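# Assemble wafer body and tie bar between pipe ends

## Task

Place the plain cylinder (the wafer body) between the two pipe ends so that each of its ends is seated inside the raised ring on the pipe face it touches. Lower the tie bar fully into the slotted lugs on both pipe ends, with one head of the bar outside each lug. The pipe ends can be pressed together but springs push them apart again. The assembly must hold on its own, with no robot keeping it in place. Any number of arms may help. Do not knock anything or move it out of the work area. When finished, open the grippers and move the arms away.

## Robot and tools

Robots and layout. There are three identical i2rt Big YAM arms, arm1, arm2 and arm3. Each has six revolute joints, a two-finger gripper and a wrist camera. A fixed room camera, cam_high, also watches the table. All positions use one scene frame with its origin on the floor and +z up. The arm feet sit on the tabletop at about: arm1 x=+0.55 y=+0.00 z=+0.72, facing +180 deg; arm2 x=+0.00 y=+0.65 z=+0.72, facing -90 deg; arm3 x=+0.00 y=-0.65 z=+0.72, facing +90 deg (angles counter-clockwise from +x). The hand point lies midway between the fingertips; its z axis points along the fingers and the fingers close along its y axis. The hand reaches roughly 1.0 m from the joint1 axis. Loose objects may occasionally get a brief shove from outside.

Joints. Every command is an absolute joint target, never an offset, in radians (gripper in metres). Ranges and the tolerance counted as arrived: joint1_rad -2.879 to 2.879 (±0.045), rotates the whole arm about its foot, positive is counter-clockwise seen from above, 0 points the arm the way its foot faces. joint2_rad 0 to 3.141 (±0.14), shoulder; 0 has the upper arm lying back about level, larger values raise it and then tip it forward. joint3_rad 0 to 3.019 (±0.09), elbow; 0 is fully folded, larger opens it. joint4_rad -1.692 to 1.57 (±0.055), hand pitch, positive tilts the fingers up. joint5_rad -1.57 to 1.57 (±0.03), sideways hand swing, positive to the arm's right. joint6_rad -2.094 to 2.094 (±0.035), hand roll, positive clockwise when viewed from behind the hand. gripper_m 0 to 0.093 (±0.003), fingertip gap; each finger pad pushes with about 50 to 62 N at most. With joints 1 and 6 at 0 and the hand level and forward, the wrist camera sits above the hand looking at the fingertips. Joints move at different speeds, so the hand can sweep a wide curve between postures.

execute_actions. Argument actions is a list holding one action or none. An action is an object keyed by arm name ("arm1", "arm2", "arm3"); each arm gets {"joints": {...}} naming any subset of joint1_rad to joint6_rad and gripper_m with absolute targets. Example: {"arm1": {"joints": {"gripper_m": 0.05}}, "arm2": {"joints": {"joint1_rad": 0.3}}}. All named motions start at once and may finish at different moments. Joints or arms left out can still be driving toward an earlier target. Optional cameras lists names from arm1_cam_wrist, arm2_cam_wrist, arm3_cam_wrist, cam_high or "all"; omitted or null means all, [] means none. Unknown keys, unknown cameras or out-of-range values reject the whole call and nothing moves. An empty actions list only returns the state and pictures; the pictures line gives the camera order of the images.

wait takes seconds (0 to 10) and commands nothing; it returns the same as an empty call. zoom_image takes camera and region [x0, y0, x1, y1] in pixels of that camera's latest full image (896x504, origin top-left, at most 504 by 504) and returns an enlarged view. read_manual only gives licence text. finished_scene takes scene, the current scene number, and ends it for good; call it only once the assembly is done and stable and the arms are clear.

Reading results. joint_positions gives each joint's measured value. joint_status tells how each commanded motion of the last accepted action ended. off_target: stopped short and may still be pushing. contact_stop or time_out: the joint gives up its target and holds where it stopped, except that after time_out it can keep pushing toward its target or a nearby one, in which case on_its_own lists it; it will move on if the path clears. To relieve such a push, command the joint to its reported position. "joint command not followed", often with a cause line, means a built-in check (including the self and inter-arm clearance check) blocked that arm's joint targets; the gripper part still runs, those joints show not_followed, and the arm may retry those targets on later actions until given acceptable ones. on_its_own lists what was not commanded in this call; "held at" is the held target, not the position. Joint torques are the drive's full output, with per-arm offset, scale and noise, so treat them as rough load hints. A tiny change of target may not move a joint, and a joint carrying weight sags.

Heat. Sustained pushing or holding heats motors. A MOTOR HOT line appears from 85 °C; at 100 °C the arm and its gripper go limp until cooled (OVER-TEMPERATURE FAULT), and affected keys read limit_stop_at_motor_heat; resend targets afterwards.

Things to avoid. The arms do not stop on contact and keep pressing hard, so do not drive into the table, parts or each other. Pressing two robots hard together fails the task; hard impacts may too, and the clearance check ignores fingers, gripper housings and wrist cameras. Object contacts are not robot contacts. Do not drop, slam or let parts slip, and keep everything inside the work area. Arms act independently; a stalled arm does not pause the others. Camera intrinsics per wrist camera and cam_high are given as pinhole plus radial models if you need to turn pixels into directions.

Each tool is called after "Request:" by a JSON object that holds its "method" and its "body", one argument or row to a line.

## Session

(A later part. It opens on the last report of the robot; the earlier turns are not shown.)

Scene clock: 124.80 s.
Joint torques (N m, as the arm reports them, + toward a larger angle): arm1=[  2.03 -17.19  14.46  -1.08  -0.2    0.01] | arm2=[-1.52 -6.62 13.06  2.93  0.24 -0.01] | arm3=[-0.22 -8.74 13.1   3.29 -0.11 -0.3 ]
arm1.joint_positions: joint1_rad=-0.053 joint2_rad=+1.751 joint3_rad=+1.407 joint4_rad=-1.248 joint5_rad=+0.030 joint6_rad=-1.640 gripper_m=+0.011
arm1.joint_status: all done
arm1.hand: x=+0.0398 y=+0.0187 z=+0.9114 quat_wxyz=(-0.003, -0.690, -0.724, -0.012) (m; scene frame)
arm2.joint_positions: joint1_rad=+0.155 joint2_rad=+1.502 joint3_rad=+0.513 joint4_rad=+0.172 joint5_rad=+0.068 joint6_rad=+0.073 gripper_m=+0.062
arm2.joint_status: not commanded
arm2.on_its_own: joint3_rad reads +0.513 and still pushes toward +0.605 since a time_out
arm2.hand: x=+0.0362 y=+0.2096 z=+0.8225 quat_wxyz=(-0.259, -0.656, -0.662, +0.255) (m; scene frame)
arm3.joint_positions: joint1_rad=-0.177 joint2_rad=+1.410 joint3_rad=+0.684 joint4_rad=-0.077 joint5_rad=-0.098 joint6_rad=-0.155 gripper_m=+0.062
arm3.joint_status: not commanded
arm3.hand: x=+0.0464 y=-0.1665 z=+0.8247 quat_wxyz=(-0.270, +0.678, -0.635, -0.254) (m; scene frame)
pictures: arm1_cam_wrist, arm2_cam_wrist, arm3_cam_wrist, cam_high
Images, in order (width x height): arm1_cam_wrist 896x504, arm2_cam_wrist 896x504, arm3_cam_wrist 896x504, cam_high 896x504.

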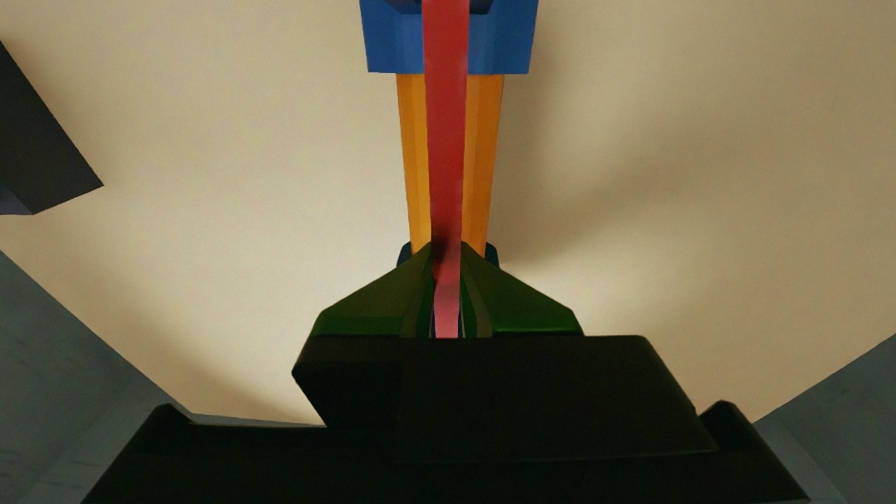

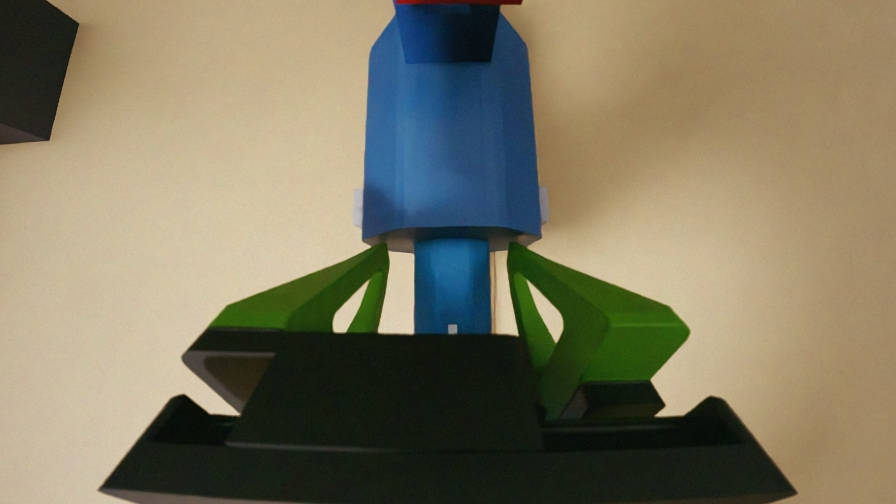

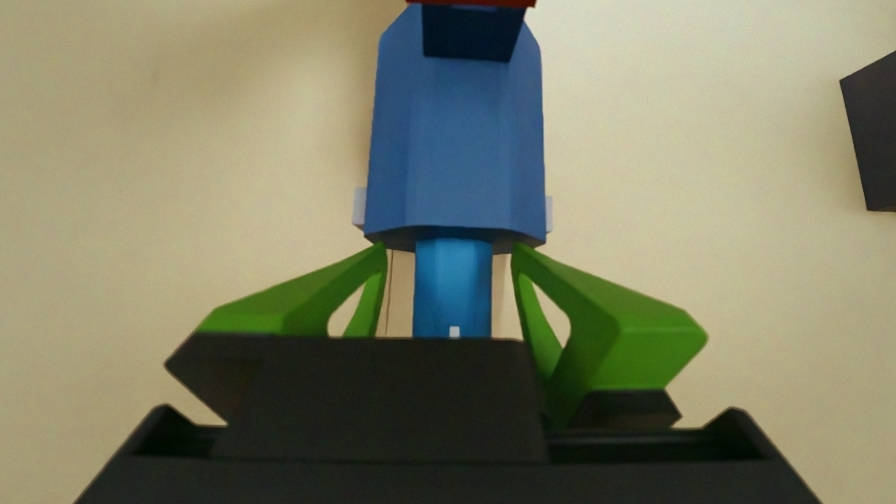

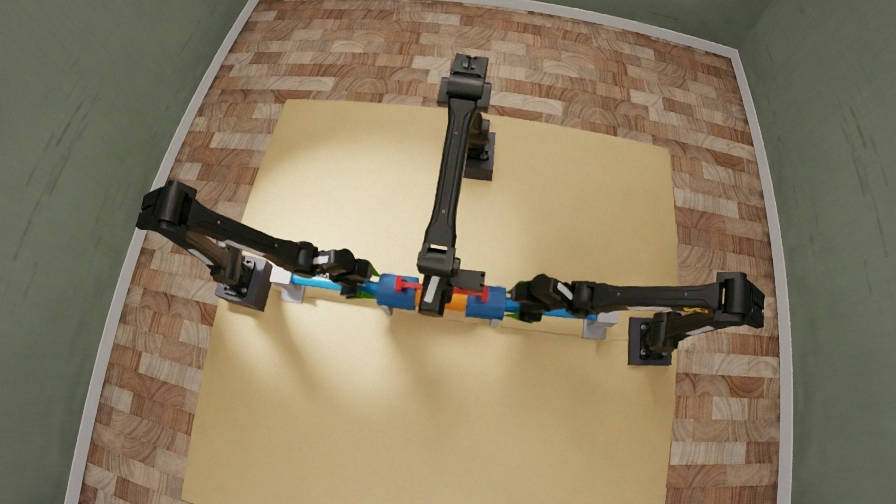

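Request:
{"method": "execute_actions", "body": {
  "actions": [
    {"arm1":{"joints":{"joint1_rad":-0.066,"joint2_rad":1.745,"joint3_rad":1.43,"joint4_rad":-1.272,"joint6_rad":-1.62}}}
  ],
  "cameras": ["arm2_cam_wrist","arm3_cam_wrist"]
}}

Scene clock: 127.90 s.
Joint torques (N m, as the arm reports them, + toward a larger angle): arm1=[ -0.2  -18.43  11.72  -1.    -0.21   0.27] | arm2=[-1.51 -6.63 13.06  2.94  0.25 -0.01] | arm3=[-0.29 -8.88 13.1   3.3  -0.11 -0.3 ]
arm1.joint_positions: joint1_rad=-0.053 joint2_rad=+1.751 joint3_rad=+1.407 joint4_rad=-1.257 joint5_rad=+0.030 joint6_rad=-1.637 gripper_m=+0.011
arm1.joint_status: all done
arm1.hand: x=+0.0418 y=+0.0186 z=+0.9115 quat_wxyz=(-0.006, -0.691, -0.723, -0.015) (m; scene frame)
arm2.joint_positions: joint1_rad=+0.155 joint2_rad=+1.502 joint3_rad=+0.513 joint4_rad=+0.172 joint5_rad=+0.068 joint6_rad=+0.073 gripper_m=+0.062
arm2.joint_status: not commanded
arm2.on_its_own: joint3_rad reads +0.513 and still pushes toward +0.605 since a time_out
arm2.hand: x=+0.0362 y=+0.2096 z=+0.8225 quat_wxyz=(-0.259, -0.656, -0.662, +0.255) (m; scene frame)
arm3.joint_positions: joint1_rad=-0.177 joint2_rad=+1.410 joint3_rad=+0.684 joint4_rad=-0.077 joint5_rad=-0.098 joint6_rad=-0.155 gripper_m=+0.062
arm3.joint_status: not commanded
arm3.hand: x=+0.0464 y=-0.1665 z=+0.8247 quat_wxyz=(-0.270, +0.678, -0.635, -0.254) (m; scene frame)
pictures: arm2_cam_wrist, arm3_cam_wrist
Images, in order (width x height): arm2_cam_wrist 896x504, arm3_cam_wrist 896x504.

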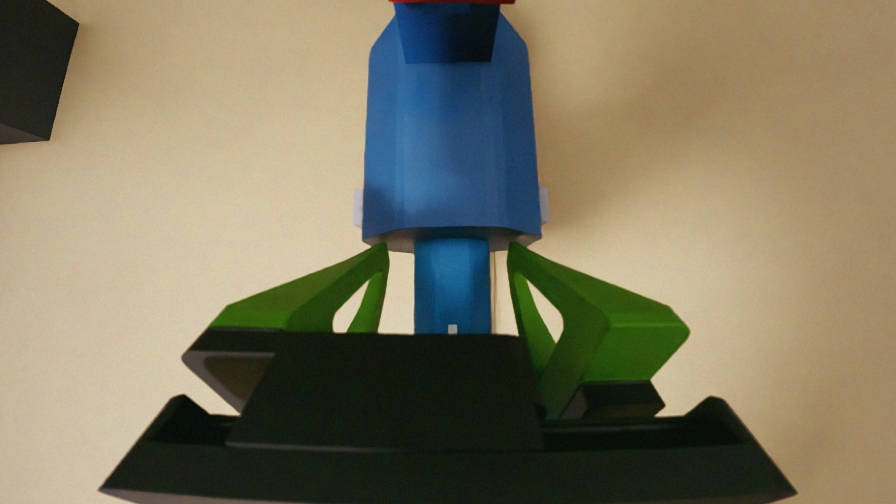

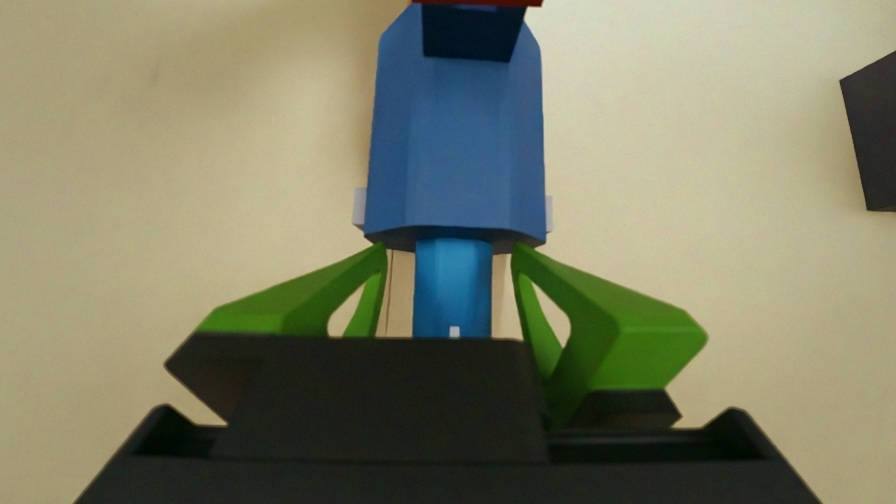

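Request:
{"method": "execute_actions", "body": {
  "actions": [
    {"arm1":{"joints":{"joint1_rad":-0.071,"joint2_rad":1.775,"joint6_rad":-1.614}}}
  ],
  "cameras": ["arm2_cam_wrist","arm3_cam_wrist"]
}}

Scene clock: 131.27 s.
Joint torques (N m, as the arm reports them, + toward a larger angle): arm1=[ -0.97 -16.25  11.62  -1.05  -0.23   0.29] | arm2=[-1.51 -6.66 13.06  2.94  0.25 -0.01] | arm3=[-0.29 -8.78 13.08  3.3  -0.11 -0.3 ]
arm1.joint_positions: joint1_rad=-0.053 joint2_rad=+1.755 joint3_rad=+1.407 joint4_rad=-1.257 joint5_rad=+0.030 joint6_rad=-1.631 gripper_m=+0.011
arm1.joint_status: all done
arm1.hand: x=+0.0419 y=+0.0186 z=+0.9096 quat_wxyz=(-0.008, -0.693, -0.721, -0.016) (m; scene frame)
arm2.joint_positions: joint1_rad=+0.155 joint2_rad=+1.502 joint3_rad=+0.513 joint4_rad=+0.172 joint5_rad=+0.068 joint6_rad=+0.073 gripper_m=+0.062
arm2.joint_status: not commanded
arm2.on_its_own: joint3_rad reads +0.513 and still pushes toward +0.605 since a time_out
arm2.hand: x=+0.0362 y=+0.2096 z=+0.8225 quat_wxyz=(-0.259, -0.656, -0.662, +0.255) (m; scene frame)
arm3.joint_positions: joint1_rad=-0.177 joint2_rad=+1.410 joint3_rad=+0.684 joint4_rad=-0.077 joint5_rad=-0.098 joint6_rad=-0.155 gripper_m=+0.062
arm3.joint_status: not commanded
arm3.hand: x=+0.0464 y=-0.1665 z=+0.8247 quat_wxyz=(-0.270, +0.678, -0.635, -0.254) (m; scene frame)
pictures: arm2_cam_wrist, arm3_cam_wrist
Images, in order (width x height): arm2_cam_wrist 896x504, arm3_cam_wrist 896x504.

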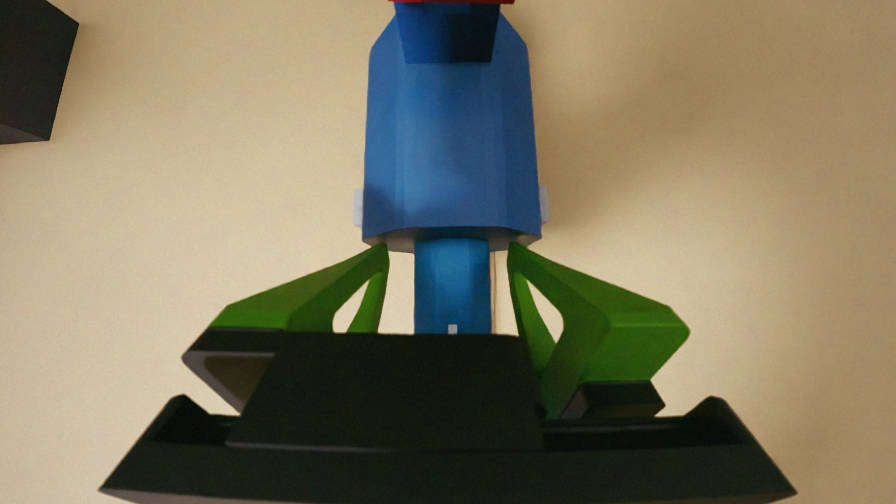

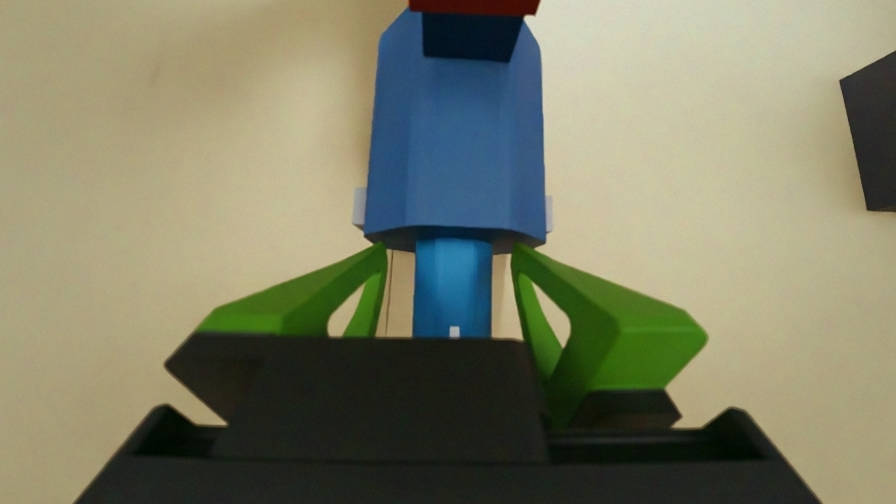

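Request:
{"method": "execute_actions", "body": {
  "actions": [
    {"arm1":{"joints":{"joint1_rad":-0.078,"joint2_rad":1.735}}}
  ],
  "cameras": ["arm2_cam_wrist","arm3_cam_wrist"]
}}

Scene clock: 134.63 s.
Joint torques (N m, as the arm reports them, + toward a larger angle): arm1=[  0.22 -20.15  11.67  -0.73  -0.15   0.24] | arm2=[-1.5  -6.62 13.05  2.93  0.25 -0.01] | arm3=[-0.26 -8.75 13.1   3.32 -0.11 -0.3 ]
arm1.joint_positions: joint1_rad=-0.065 joint2_rad=+1.752 joint3_rad=+1.407 joint4_rad=-1.259 joint5_rad=+0.028 joint6_rad=-1.626 gripper_m=+0.011
arm1.joint_status: all done
arm1.hand: x=+0.0427 y=+0.0240 z=+0.9112 quat_wxyz=(-0.008, -0.699, -0.715, -0.015) (m; scene frame)
arm2.joint_positions: joint1_rad=+0.155 joint2_rad=+1.502 joint3_rad=+0.513 joint4_rad=+0.172 joint5_rad=+0.068 joint6_rad=+0.073 gripper_m=+0.062
arm2.joint_status: not commanded
arm2.on_its_own: joint3_rad reads +0.513 and still pushes toward +0.605 since a time_out
arm2.hand: x=+0.0362 y=+0.2096 z=+0.8225 quat_wxyz=(-0.259, -0.656, -0.662, +0.255) (m; scene frame)
arm3.joint_positions: joint1_rad=-0.177 joint2_rad=+1.410 joint3_rad=+0.684 joint4_rad=-0.077 joint5_rad=-0.098 joint6_rad=-0.155 gripper_m=+0.062
arm3.joint_status: not commanded
arm3.hand: x=+0.0464 y=-0.1665 z=+0.8247 quat_wxyz=(-0.270, +0.678, -0.635, -0.254) (m; scene frame)
pictures: arm2_cam_wrist, arm3_cam_wrist
Images, in order (width x height): arm2_cam_wrist 896x504, arm3_cam_wrist 896x504.

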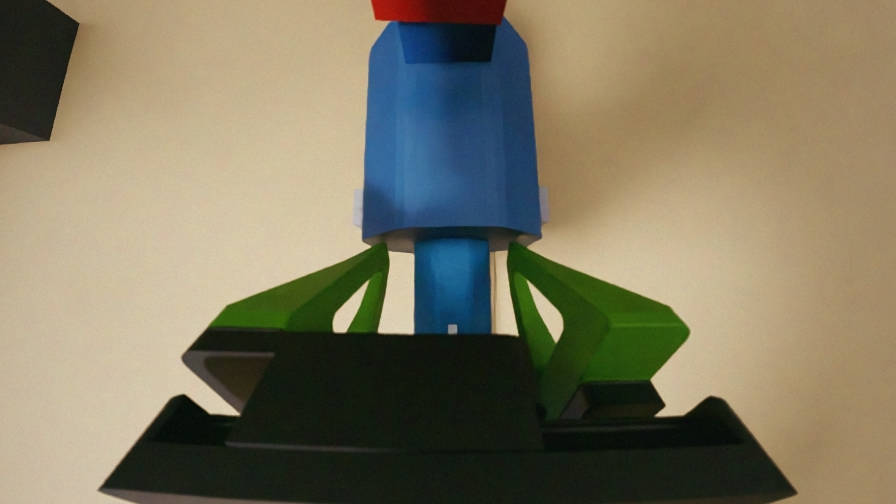

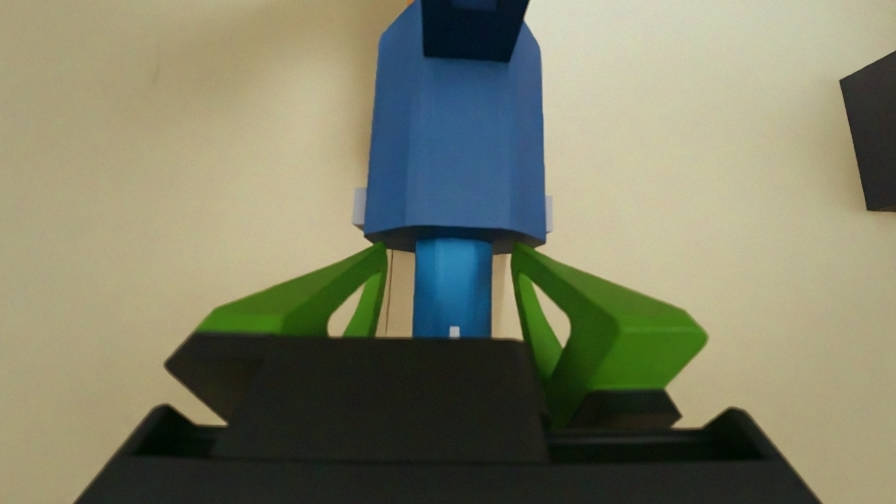

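Request:
{"method": "execute_actions", "body": {
  "actions": [
    {"arm1":{"joints":{"joint1_rad":-0.06,"joint5_rad":0.01,"joint6_rad":-1.648}}}
  ]
}}

Request:
{"method": "zoom_image", "body": {
  "camera": "cam_high",
  "region": [370, 250, 520, 335]
}}

Scene clock: 138.17 s.
Joint torques (N m, as the arm reports them, + toward a larger angle): arm1=[  1.2  -19.9   11.8   -0.85  -0.17   0.03] | arm2=[-1.49 -6.61 13.05  2.93  0.25 -0.01] | arm3=[-0.23 -8.83 13.11  3.3  -0.11 -0.3 ]
arm1.joint_positions: joint1_rad=-0.065 joint2_rad=+1.752 joint3_rad=+1.407 joint4_rad=-1.259 joint5_rad=+0.014 joint6_rad=-1.636 gripper_m=+0.011
arm1.joint_status: all done
arm1.hand: x=+0.0426 y=+0.0217 z=+0.9112 quat_wxyz=(-0.013, -0.696, -0.718, -0.010) (m; scene frame)
arm2.joint_positions: joint1_rad=+0.155 joint2_rad=+1.502 joint3_rad=+0.513 joint4_rad=+0.172 joint5_rad=+0.068 joint6_rad=+0.073 gripper_m=+0.062
arm2.joint_status: not commanded
arm2.on_its_own: joint3_rad reads +0.513 and still pushes toward +0.605 since a time_out
arm2.hand: x=+0.0362 y=+0.2096 z=+0.8225 quat_wxyz=(-0.259, -0.656, -0.662, +0.255) (m; scene frame)
arm3.joint_positions: joint1_rad=-0.177 joint2_rad=+1.410 joint3_rad=+0.684 joint4_rad=-0.077 joint5_rad=-0.098 joint6_rad=-0.155 gripper_m=+0.062
arm3.joint_status: not commanded
arm3.hand: x=+0.0464 y=-0.1665 z=+0.8247 quat_wxyz=(-0.270, +0.678, -0.635, -0.254) (m; scene frame)
pictures: arm1_cam_wrist, arm2_cam_wrist, arm3_cam_wrist, cam_high
Images, in order (width x height): arm1_cam_wrist 896x504, arm2_cam_wrist 896x504, arm3_cam_wrist 896x504, cam_high 896x504.

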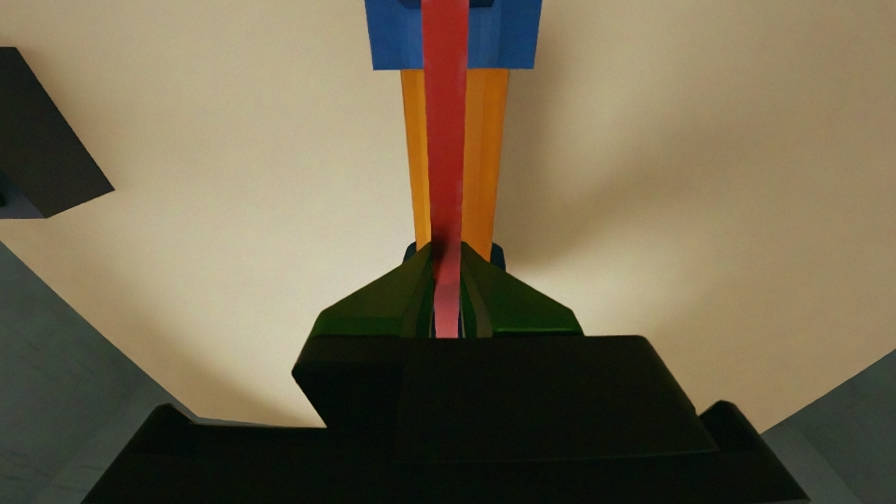

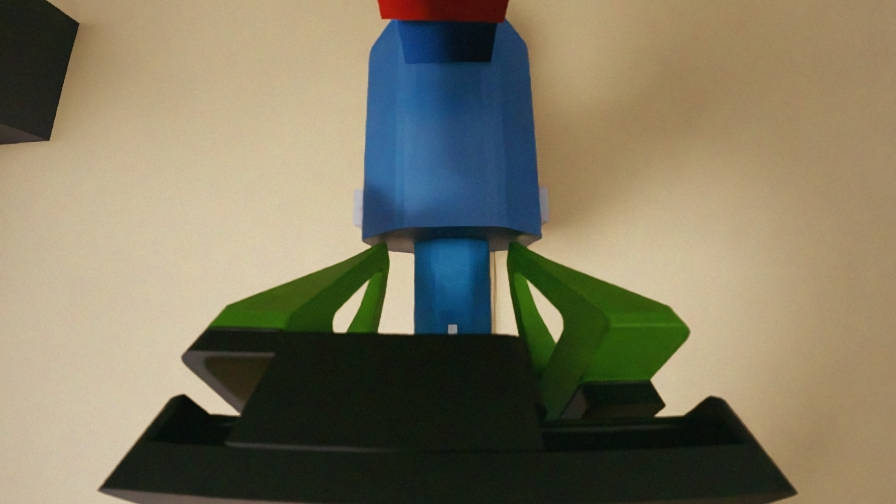

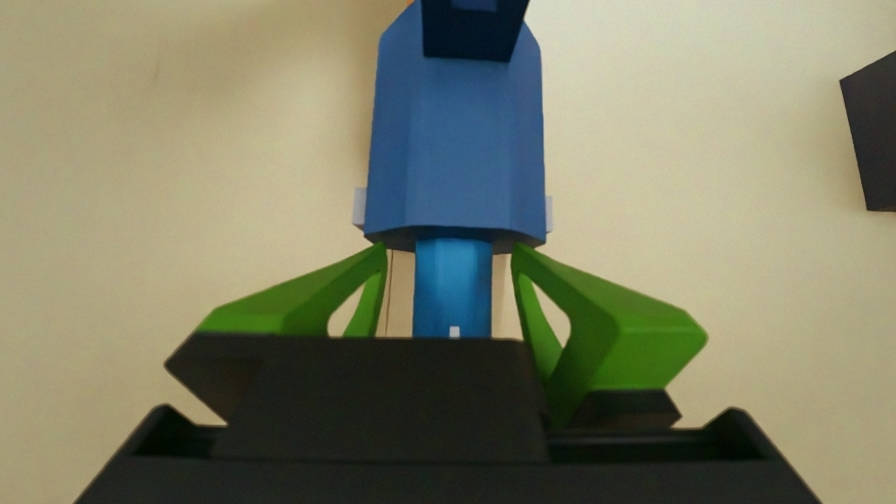

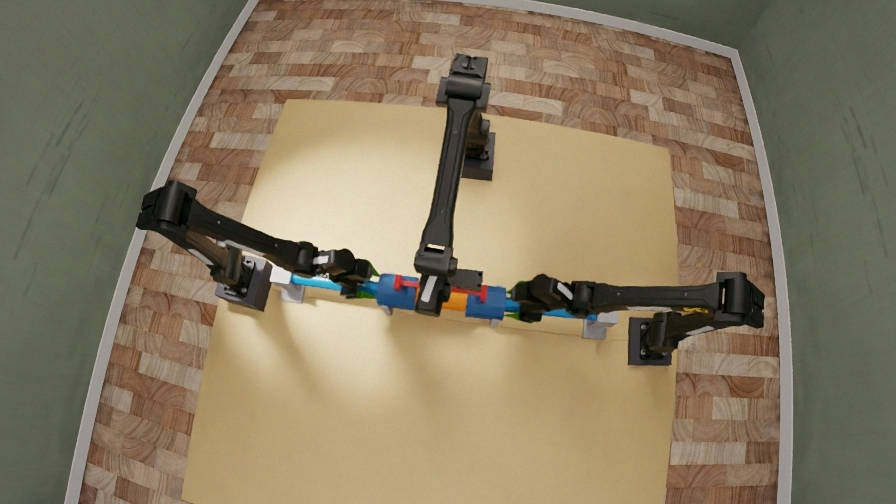

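Region (370, 250, 520, 335) of cam_high's 896x504 image, scaled by 3.360, with more detail than that image has; it fills the top 286 rows of this view, and the rest is white.

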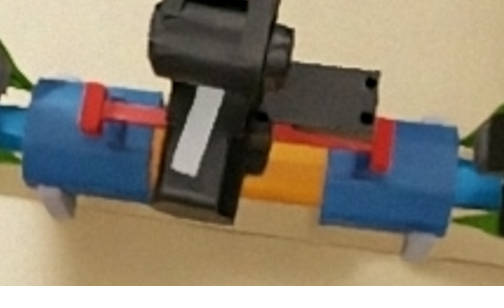

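A little more −y, then lower.

Request:
{"method": "execute_actions", "body": {
  "actions": [
    {"arm1":{"joints":{"joint5_rad":0.002,"joint2_rad":1.765}}}
  ],
  "cameras": ["arm2_cam_wrist","arm3_cam_wrist"]
}}

Scene clock: 140.43 s.
Joint torques (N m, as the arm reports them, + toward a larger angle): arm1=[  1.58 -18.45  11.54  -0.82  -0.19  -0.02] | arm2=[-1.51 -6.64 13.05  2.93  0.25 -0.01] | arm3=[-0.37 -8.8  13.08  3.3  -0.12 -0.3 ]
arm1.joint_positions: joint1_rad=-0.065 joint2_rad=+1.767 joint3_rad=+1.407 joint4_rad=-1.259 joint5_rad=+0.006 joint6_rad=-1.636 gripper_m=+0.011
arm1.joint_status: all done
arm1.hand: x=+0.0428 y=+0.0202 z=+0.9038 quat_wxyz=(-0.021, -0.695, -0.718, -0.012) (m; scene frame)
arm2.joint_positions: joint1_rad=+0.155 joint2_rad=+1.502 joint3_rad=+0.513 joint4_rad=+0.172 joint5_rad=+0.068 joint6_rad=+0.073 gripper_m=+0.062
arm2.joint_status: not commanded
arm2.on_its_own: joint3_rad reads +0.513 and still pushes toward +0.605 since a time_out
arm2.hand: x=+0.0362 y=+0.2096 z=+0.8225 quat_wxyz=(-0.259, -0.656, -0.662, +0.255) (m; scene frame)
arm3.joint_positions: joint1_rad=-0.177 joint2_rad=+1.410 joint3_rad=+0.684 joint4_rad=-0.077 joint5_rad=-0.098 joint6_rad=-0.155 gripper_m=+0.062
arm3.joint_status: not commanded
arm3.hand: x=+0.0464 y=-0.1665 z=+0.8247 quat_wxyz=(-0.270, +0.678, -0.635, -0.254) (m; scene frame)
pictures: arm2_cam_wrist, arm3_cam_wrist
Images, in order (width x height): arm2_cam_wrist 896x504, arm3_cam_wrist 896x504.

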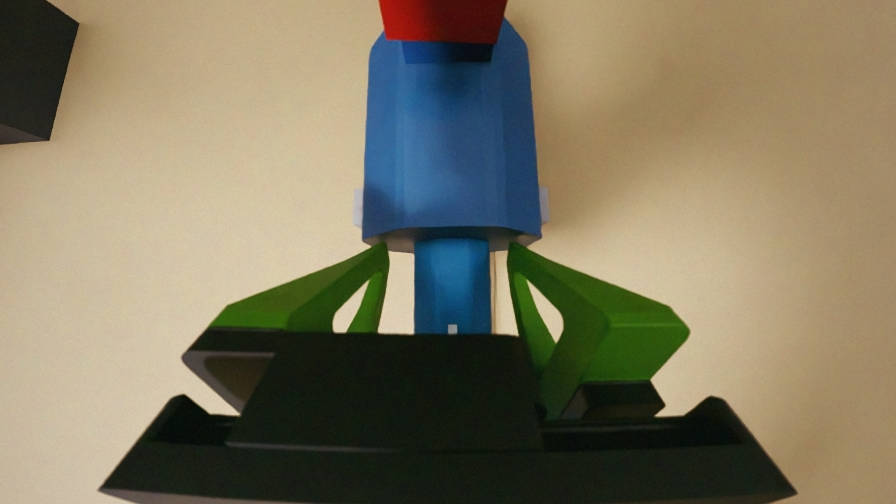

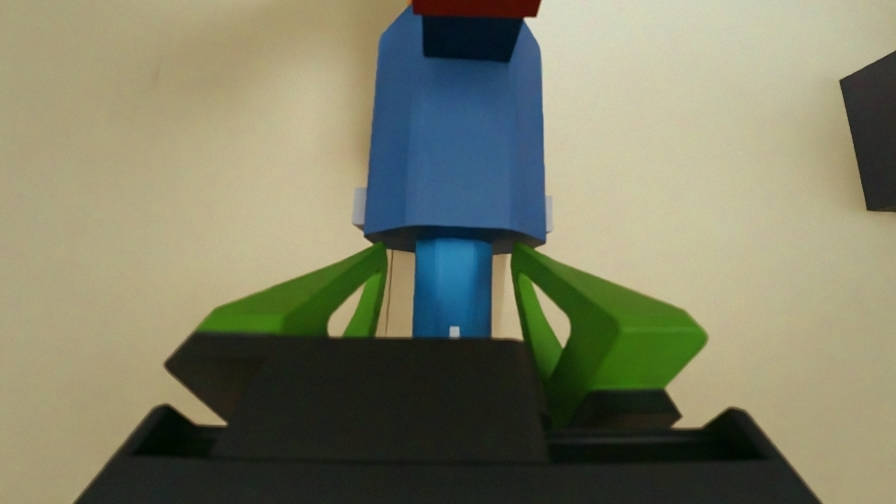

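Both heads outside. Continue.

Request:
{"method": "execute_actions", "body": {
  "actions": [
    {"arm1":{"joints":{"joint4_rad":-1.24,"joint2_rad":1.815,"joint5_rad":0.012}}}
  ],
  "cameras": ["arm2_cam_wrist","arm3_cam_wrist"]
}}

Scene clock: 142.73 s.
Joint torques (N m, as the arm reports them, + toward a larger angle): arm1=[  1.72 -17.28  11.06   0.2   -0.04   0.  ] | arm2=[-1.38 -6.75 13.02  2.93  0.24 -0.01] | arm3=[-0.3  -8.81 13.1   3.29 -0.11 -0.3 ]
arm1.joint_positions: joint1_rad=-0.064 joint2_rad=+1.803 joint3_rad=+1.409 joint4_rad=-1.254 joint5_rad=+0.013 joint6_rad=-1.639 gripper_m=+0.011
arm1.joint_status: all done
arm1.hand: x=+0.0417 y=+0.0209 z=+0.8870 quat_wxyz=(-0.029, -0.694, -0.719, -0.024) (m; scene frame)
arm2.joint_positions: joint1_rad=+0.155 joint2_rad=+1.503 joint3_rad=+0.513 joint4_rad=+0.172 joint5_rad=+0.068 joint6_rad=+0.072 gripper_m=+0.062
arm2.joint_status: not commanded
arm2.on_its_own: joint3_rad reads +0.513 and still pushes toward +0.605 since a time_out
arm2.hand: x=+0.0360 y=+0.2096 z=+0.8222 quat_wxyz=(-0.259, -0.656, -0.662, +0.255) (m; scene frame)
arm3.joint_positions: joint1_rad=-0.176 joint2_rad=+1.410 joint3_rad=+0.684 joint4_rad=-0.077 joint5_rad=-0.098 joint6_rad=-0.155 gripper_m=+0.062
arm3.joint_status: not commanded
arm3.hand: x=+0.0461 y=-0.1665 z=+0.8247 quat_wxyz=(-0.270, +0.679, -0.634, -0.254) (m; scene frame)
pictures: arm2_cam_wrist, arm3_cam_wrist
Images, in order (width x height): arm2_cam_wrist 896x504, arm3_cam_wrist 896x504.

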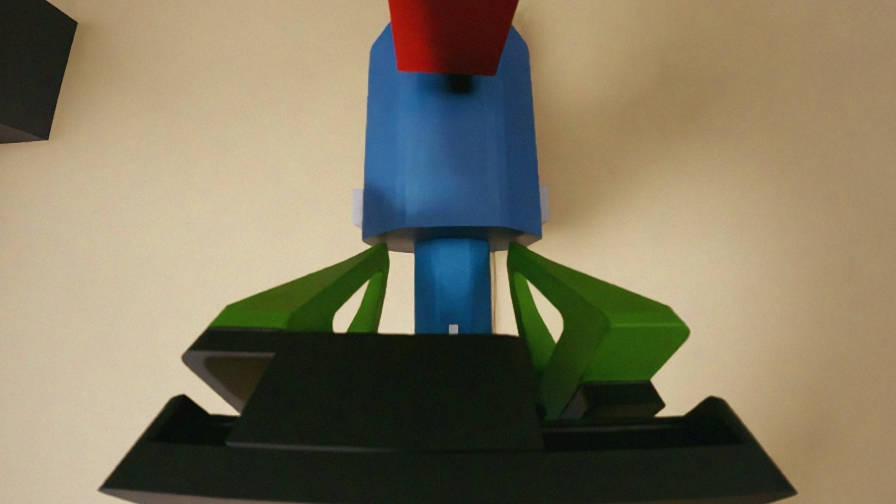

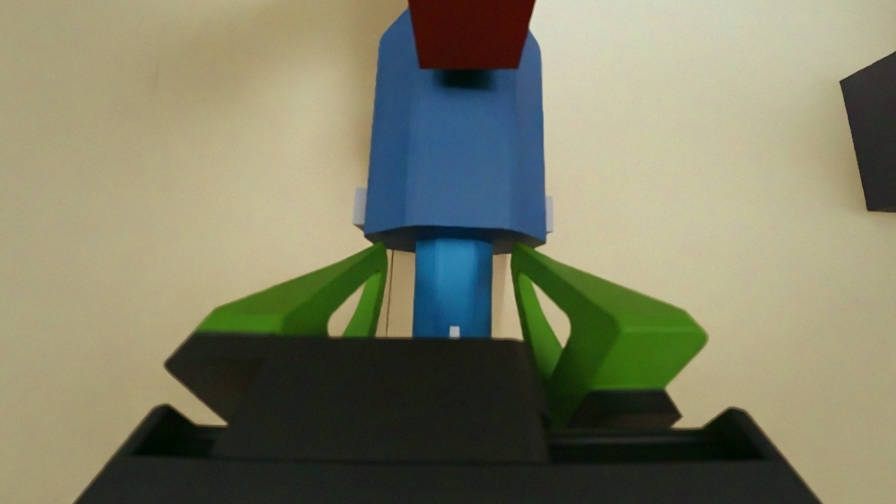

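Request:
{"method": "execute_actions", "body": {
  "actions": [
    {"arm1":{"joints":{"gripper_m":0.05,"joint2_rad":1.8}}}
  ],
  "cameras": ["arm2_cam_wrist","arm3_cam_wrist"]
}}

Request:
{"method": "execute_actions", "body": {
  "actions": [
    {"arm1":{"joints":{"joint2_rad":1.45}},"arm2":{"joints":{"joint2_rad":1.33,"joint3_rad":0.37,"joint4_rad":0.2}},"arm3":{"joints":{"joint2_rad":1.21,"joint3_rad":0.53,"joint4_rad":-0.1}}}
  ],
  "cameras": []
}}

Request:
{"method": "execute_actions", "body": {
  "actions": [
    {"arm1":{"joints":{"joint2_rad":1.0,"joint3_rad":1.1}},"arm2":{"joints":{"joint2_rad":0.9,"joint3_rad":0.5,"joint4_rad":0.0}},"arm3":{"joints":{"joint2_rad":0.75,"joint3_rad":0.6,"joint4_rad":-0.25}}}
  ]
}}

Scene clock: 149.13 s.
Joint torques (N m, as the arm reports them, + toward a larger angle): arm1=[  1.48 -18.48  11.26   0.2   -0.08   0.03] | arm2=[-1.47 -6.77 13.03  2.93  0.28  0.  ] | arm3=[-0.37 -8.8  13.1   3.31 -0.15 -0.3 ]
arm1.joint_positions: joint1_rad=-0.064 joint2_rad=+1.803 joint3_rad=+1.409 joint4_rad=-1.253 joint5_rad=+0.013 joint6_rad=-1.639 gripper_m=+0.050
arm1.joint_status: all done
arm1.hand: x=+0.0415 y=+0.0209 z=+0.8870 quat_wxyz=(-0.029, -0.694, -0.719, -0.024) (m; scene frame)
arm2.joint_positions: joint1_rad=+0.155 joint2_rad=+1.503 joint3_rad=+0.513 joint4_rad=+0.172 joint5_rad=+0.067 joint6_rad=+0.072 gripper_m=+0.062
arm2.joint_status: not commanded
arm2.on_its_own: joint3_rad reads +0.513 and still pushes toward +0.605 since a time_out
arm2.hand: x=+0.0362 y=+0.2097 z=+0.8220 quat_wxyz=(-0.259, -0.656, -0.662, +0.255) (m; scene frame)
arm3.joint_positions: joint1_rad=-0.176 joint2_rad=+1.410 joint3_rad=+0.684 joint4_rad=-0.077 joint5_rad=-0.097 joint6_rad=-0.155 gripper_m=+0.062
arm3.joint_status: not commanded
arm3.hand: x=+0.0463 y=-0.1665 z=+0.8247 quat_wxyz=(-0.270, +0.678, -0.634, -0.254) (m; scene frame)
pictures: arm2_cam_wrist, arm3_cam_wrist
Images, in order (width x height): arm2_cam_wrist 896x504, arm3_cam_wrist 896x504.

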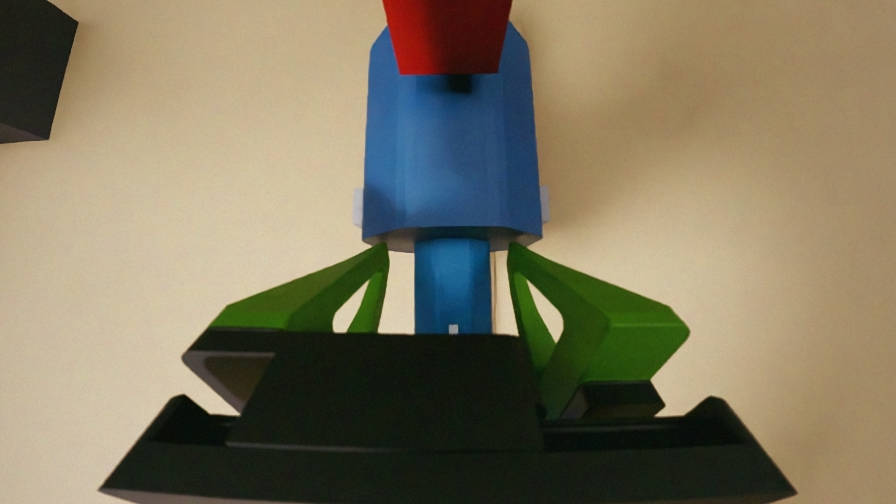

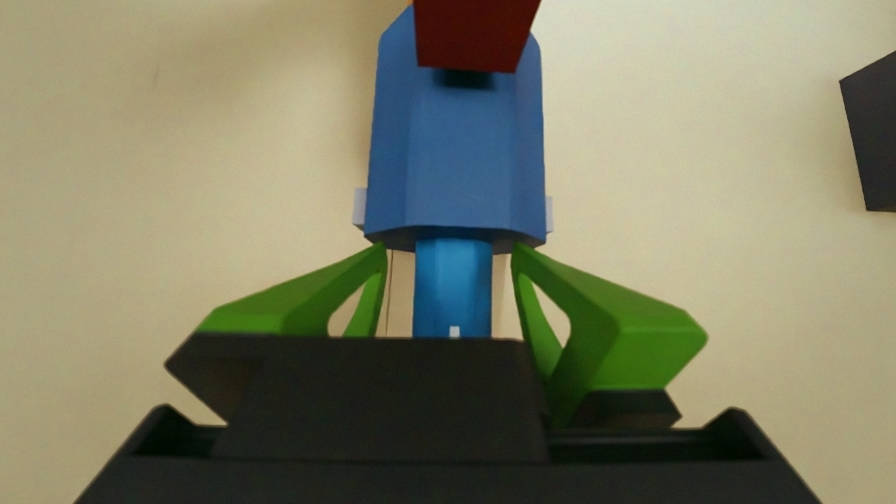

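Scene clock: 150.53 s.
Joint torques (N m, as the arm reports them, + toward a larger angle): arm1=[  1.65 -14.28  12.59   0.84  -0.09   0.06] | arm2=[-1.48 -6.86  6.94  2.32  0.23  0.  ] | arm3=[-0.27 -8.65  8.05  0.98 -0.1  -0.3 ]
arm1.joint_positions: joint1_rad=-0.064 joint2_rad=+1.452 joint3_rad=+1.409 joint4_rad=-1.251 joint5_rad=+0.013 joint6_rad=-1.639 gripper_m=+0.050
arm1.joint_status: all done
arm1.hand: x=+0.0576 y=+0.0232 z=+1.0569 quat_wxyz=(+0.101, -0.689, -0.711, +0.094) (m; scene frame)
arm2.joint_positions: joint1_rad=+0.155 joint2_rad=+1.325 joint3_rad=+0.367 joint4_rad=+0.176 joint5_rad=+0.068 joint6_rad=+0.072 gripper_m=+0.062
arm2.joint_status: all done
arm2.hand: x=+0.0303 y=+0.2609 z=+0.8374 quat_wxyz=(-0.272, -0.651, -0.656, +0.266) (m; scene frame)
arm3.joint_positions: joint1_rad=-0.176 joint2_rad=+1.204 joint3_rad=+0.524 joint4_rad=-0.087 joint5_rad=-0.099 joint6_rad=-0.155 gripper_m=+0.062
arm3.joint_status: all done
arm3.hand: x=+0.0380 y=-0.2269 z=+0.8384 quat_wxyz=(-0.283, +0.674, -0.629, -0.264) (m; scene frame)
pictures: none
No camera images: the call's "cameras" was empty. Leave "cameras" out to get every camera's image.

Scene clock: 151.87 s.
Joint torques (N m, as the arm reports them, + toward a larger angle): arm1=[ 1.44 -6.7  11.38  0.82 -0.03  0.07] | arm2=[-1.48 -3.27 12.03  1.12  0.22 -0.01] | arm3=[-0.38 -3.71 12.56  1.15 -0.07 -0.29]
arm1.joint_positions: joint1_rad=-0.064 joint2_rad=+0.994 joint3_rad=+1.096 joint4_rad=-1.247 joint5_rad=+0.013 joint6_rad=-1.639 gripper_m=+0.050
arm1.joint_status: all done
arm1.hand: x=+0.1970 y=+0.0192 z=+1.0948 quat_wxyz=(+0.155, -0.681, -0.701, +0.143) (m; scene frame)
arm2.joint_positions: joint1_rad=+0.155 joint2_rad=+0.891 joint3_rad=+0.469 joint4_rad=+0.021 joint5_rad=+0.068 joint6_rad=+0.072 gripper_m=+0.062
arm2.joint_status: all done
arm2.hand: x=+0.0323 y=+0.2375 z=+1.0233 quat_wxyz=(-0.403, -0.595, -0.589, +0.371) (m; scene frame)
arm3.joint_positions: joint1_rad=-0.176 joint2_rad=+0.741 joint3_rad=+0.562 joint4_rad=-0.234 joint5_rad=-0.099 joint6_rad=-0.155 gripper_m=+0.062
arm3.joint_status: all done
arm3.hand: x=+0.0323 y=-0.2586 z=+1.0100 quat_wxyz=(-0.410, +0.622, -0.566, -0.354) (m; scene frame)
pictures: arm1_cam_wrist, arm2_cam_wrist, arm3_cam_wrist, cam_high
Images, in order (width x height): arm1_cam_wrist 896x504, arm2_cam_wrist 896x504, arm3_cam_wrist 896x504, cam_high 896x504.

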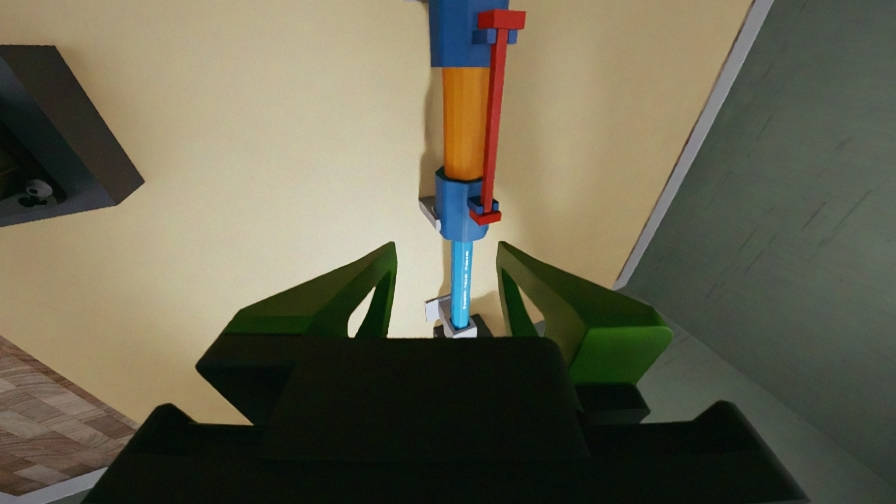

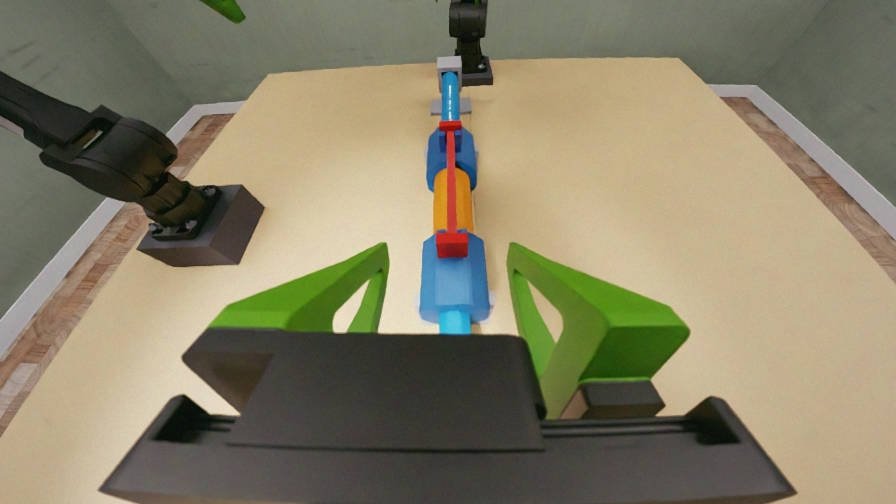

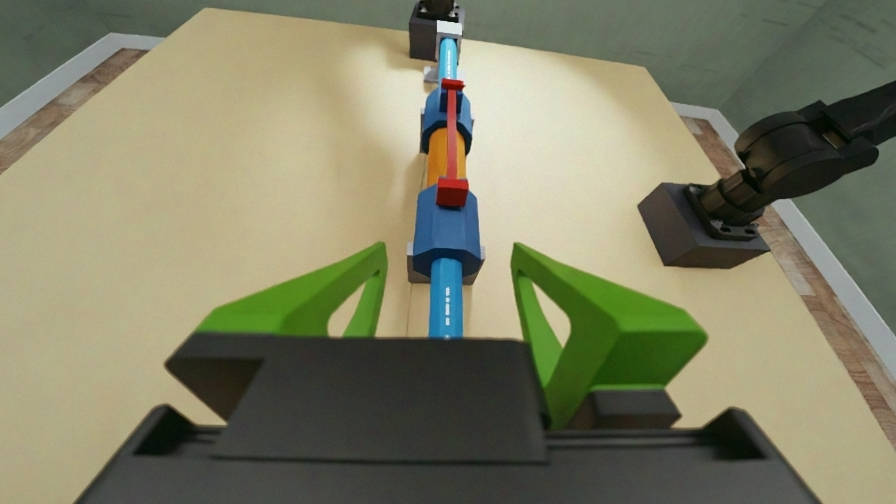

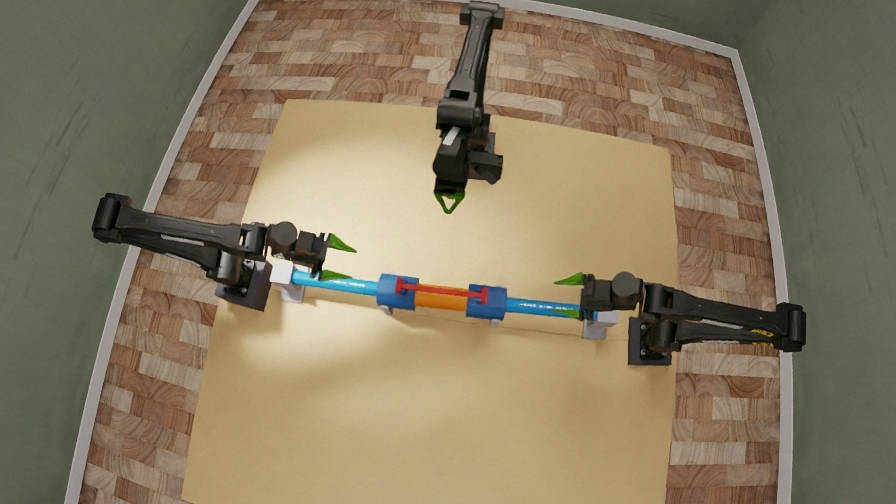

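Request:
{"method": "finished_scene", "body": {
  "scene": 2
}}

The scene is finished: the task was done.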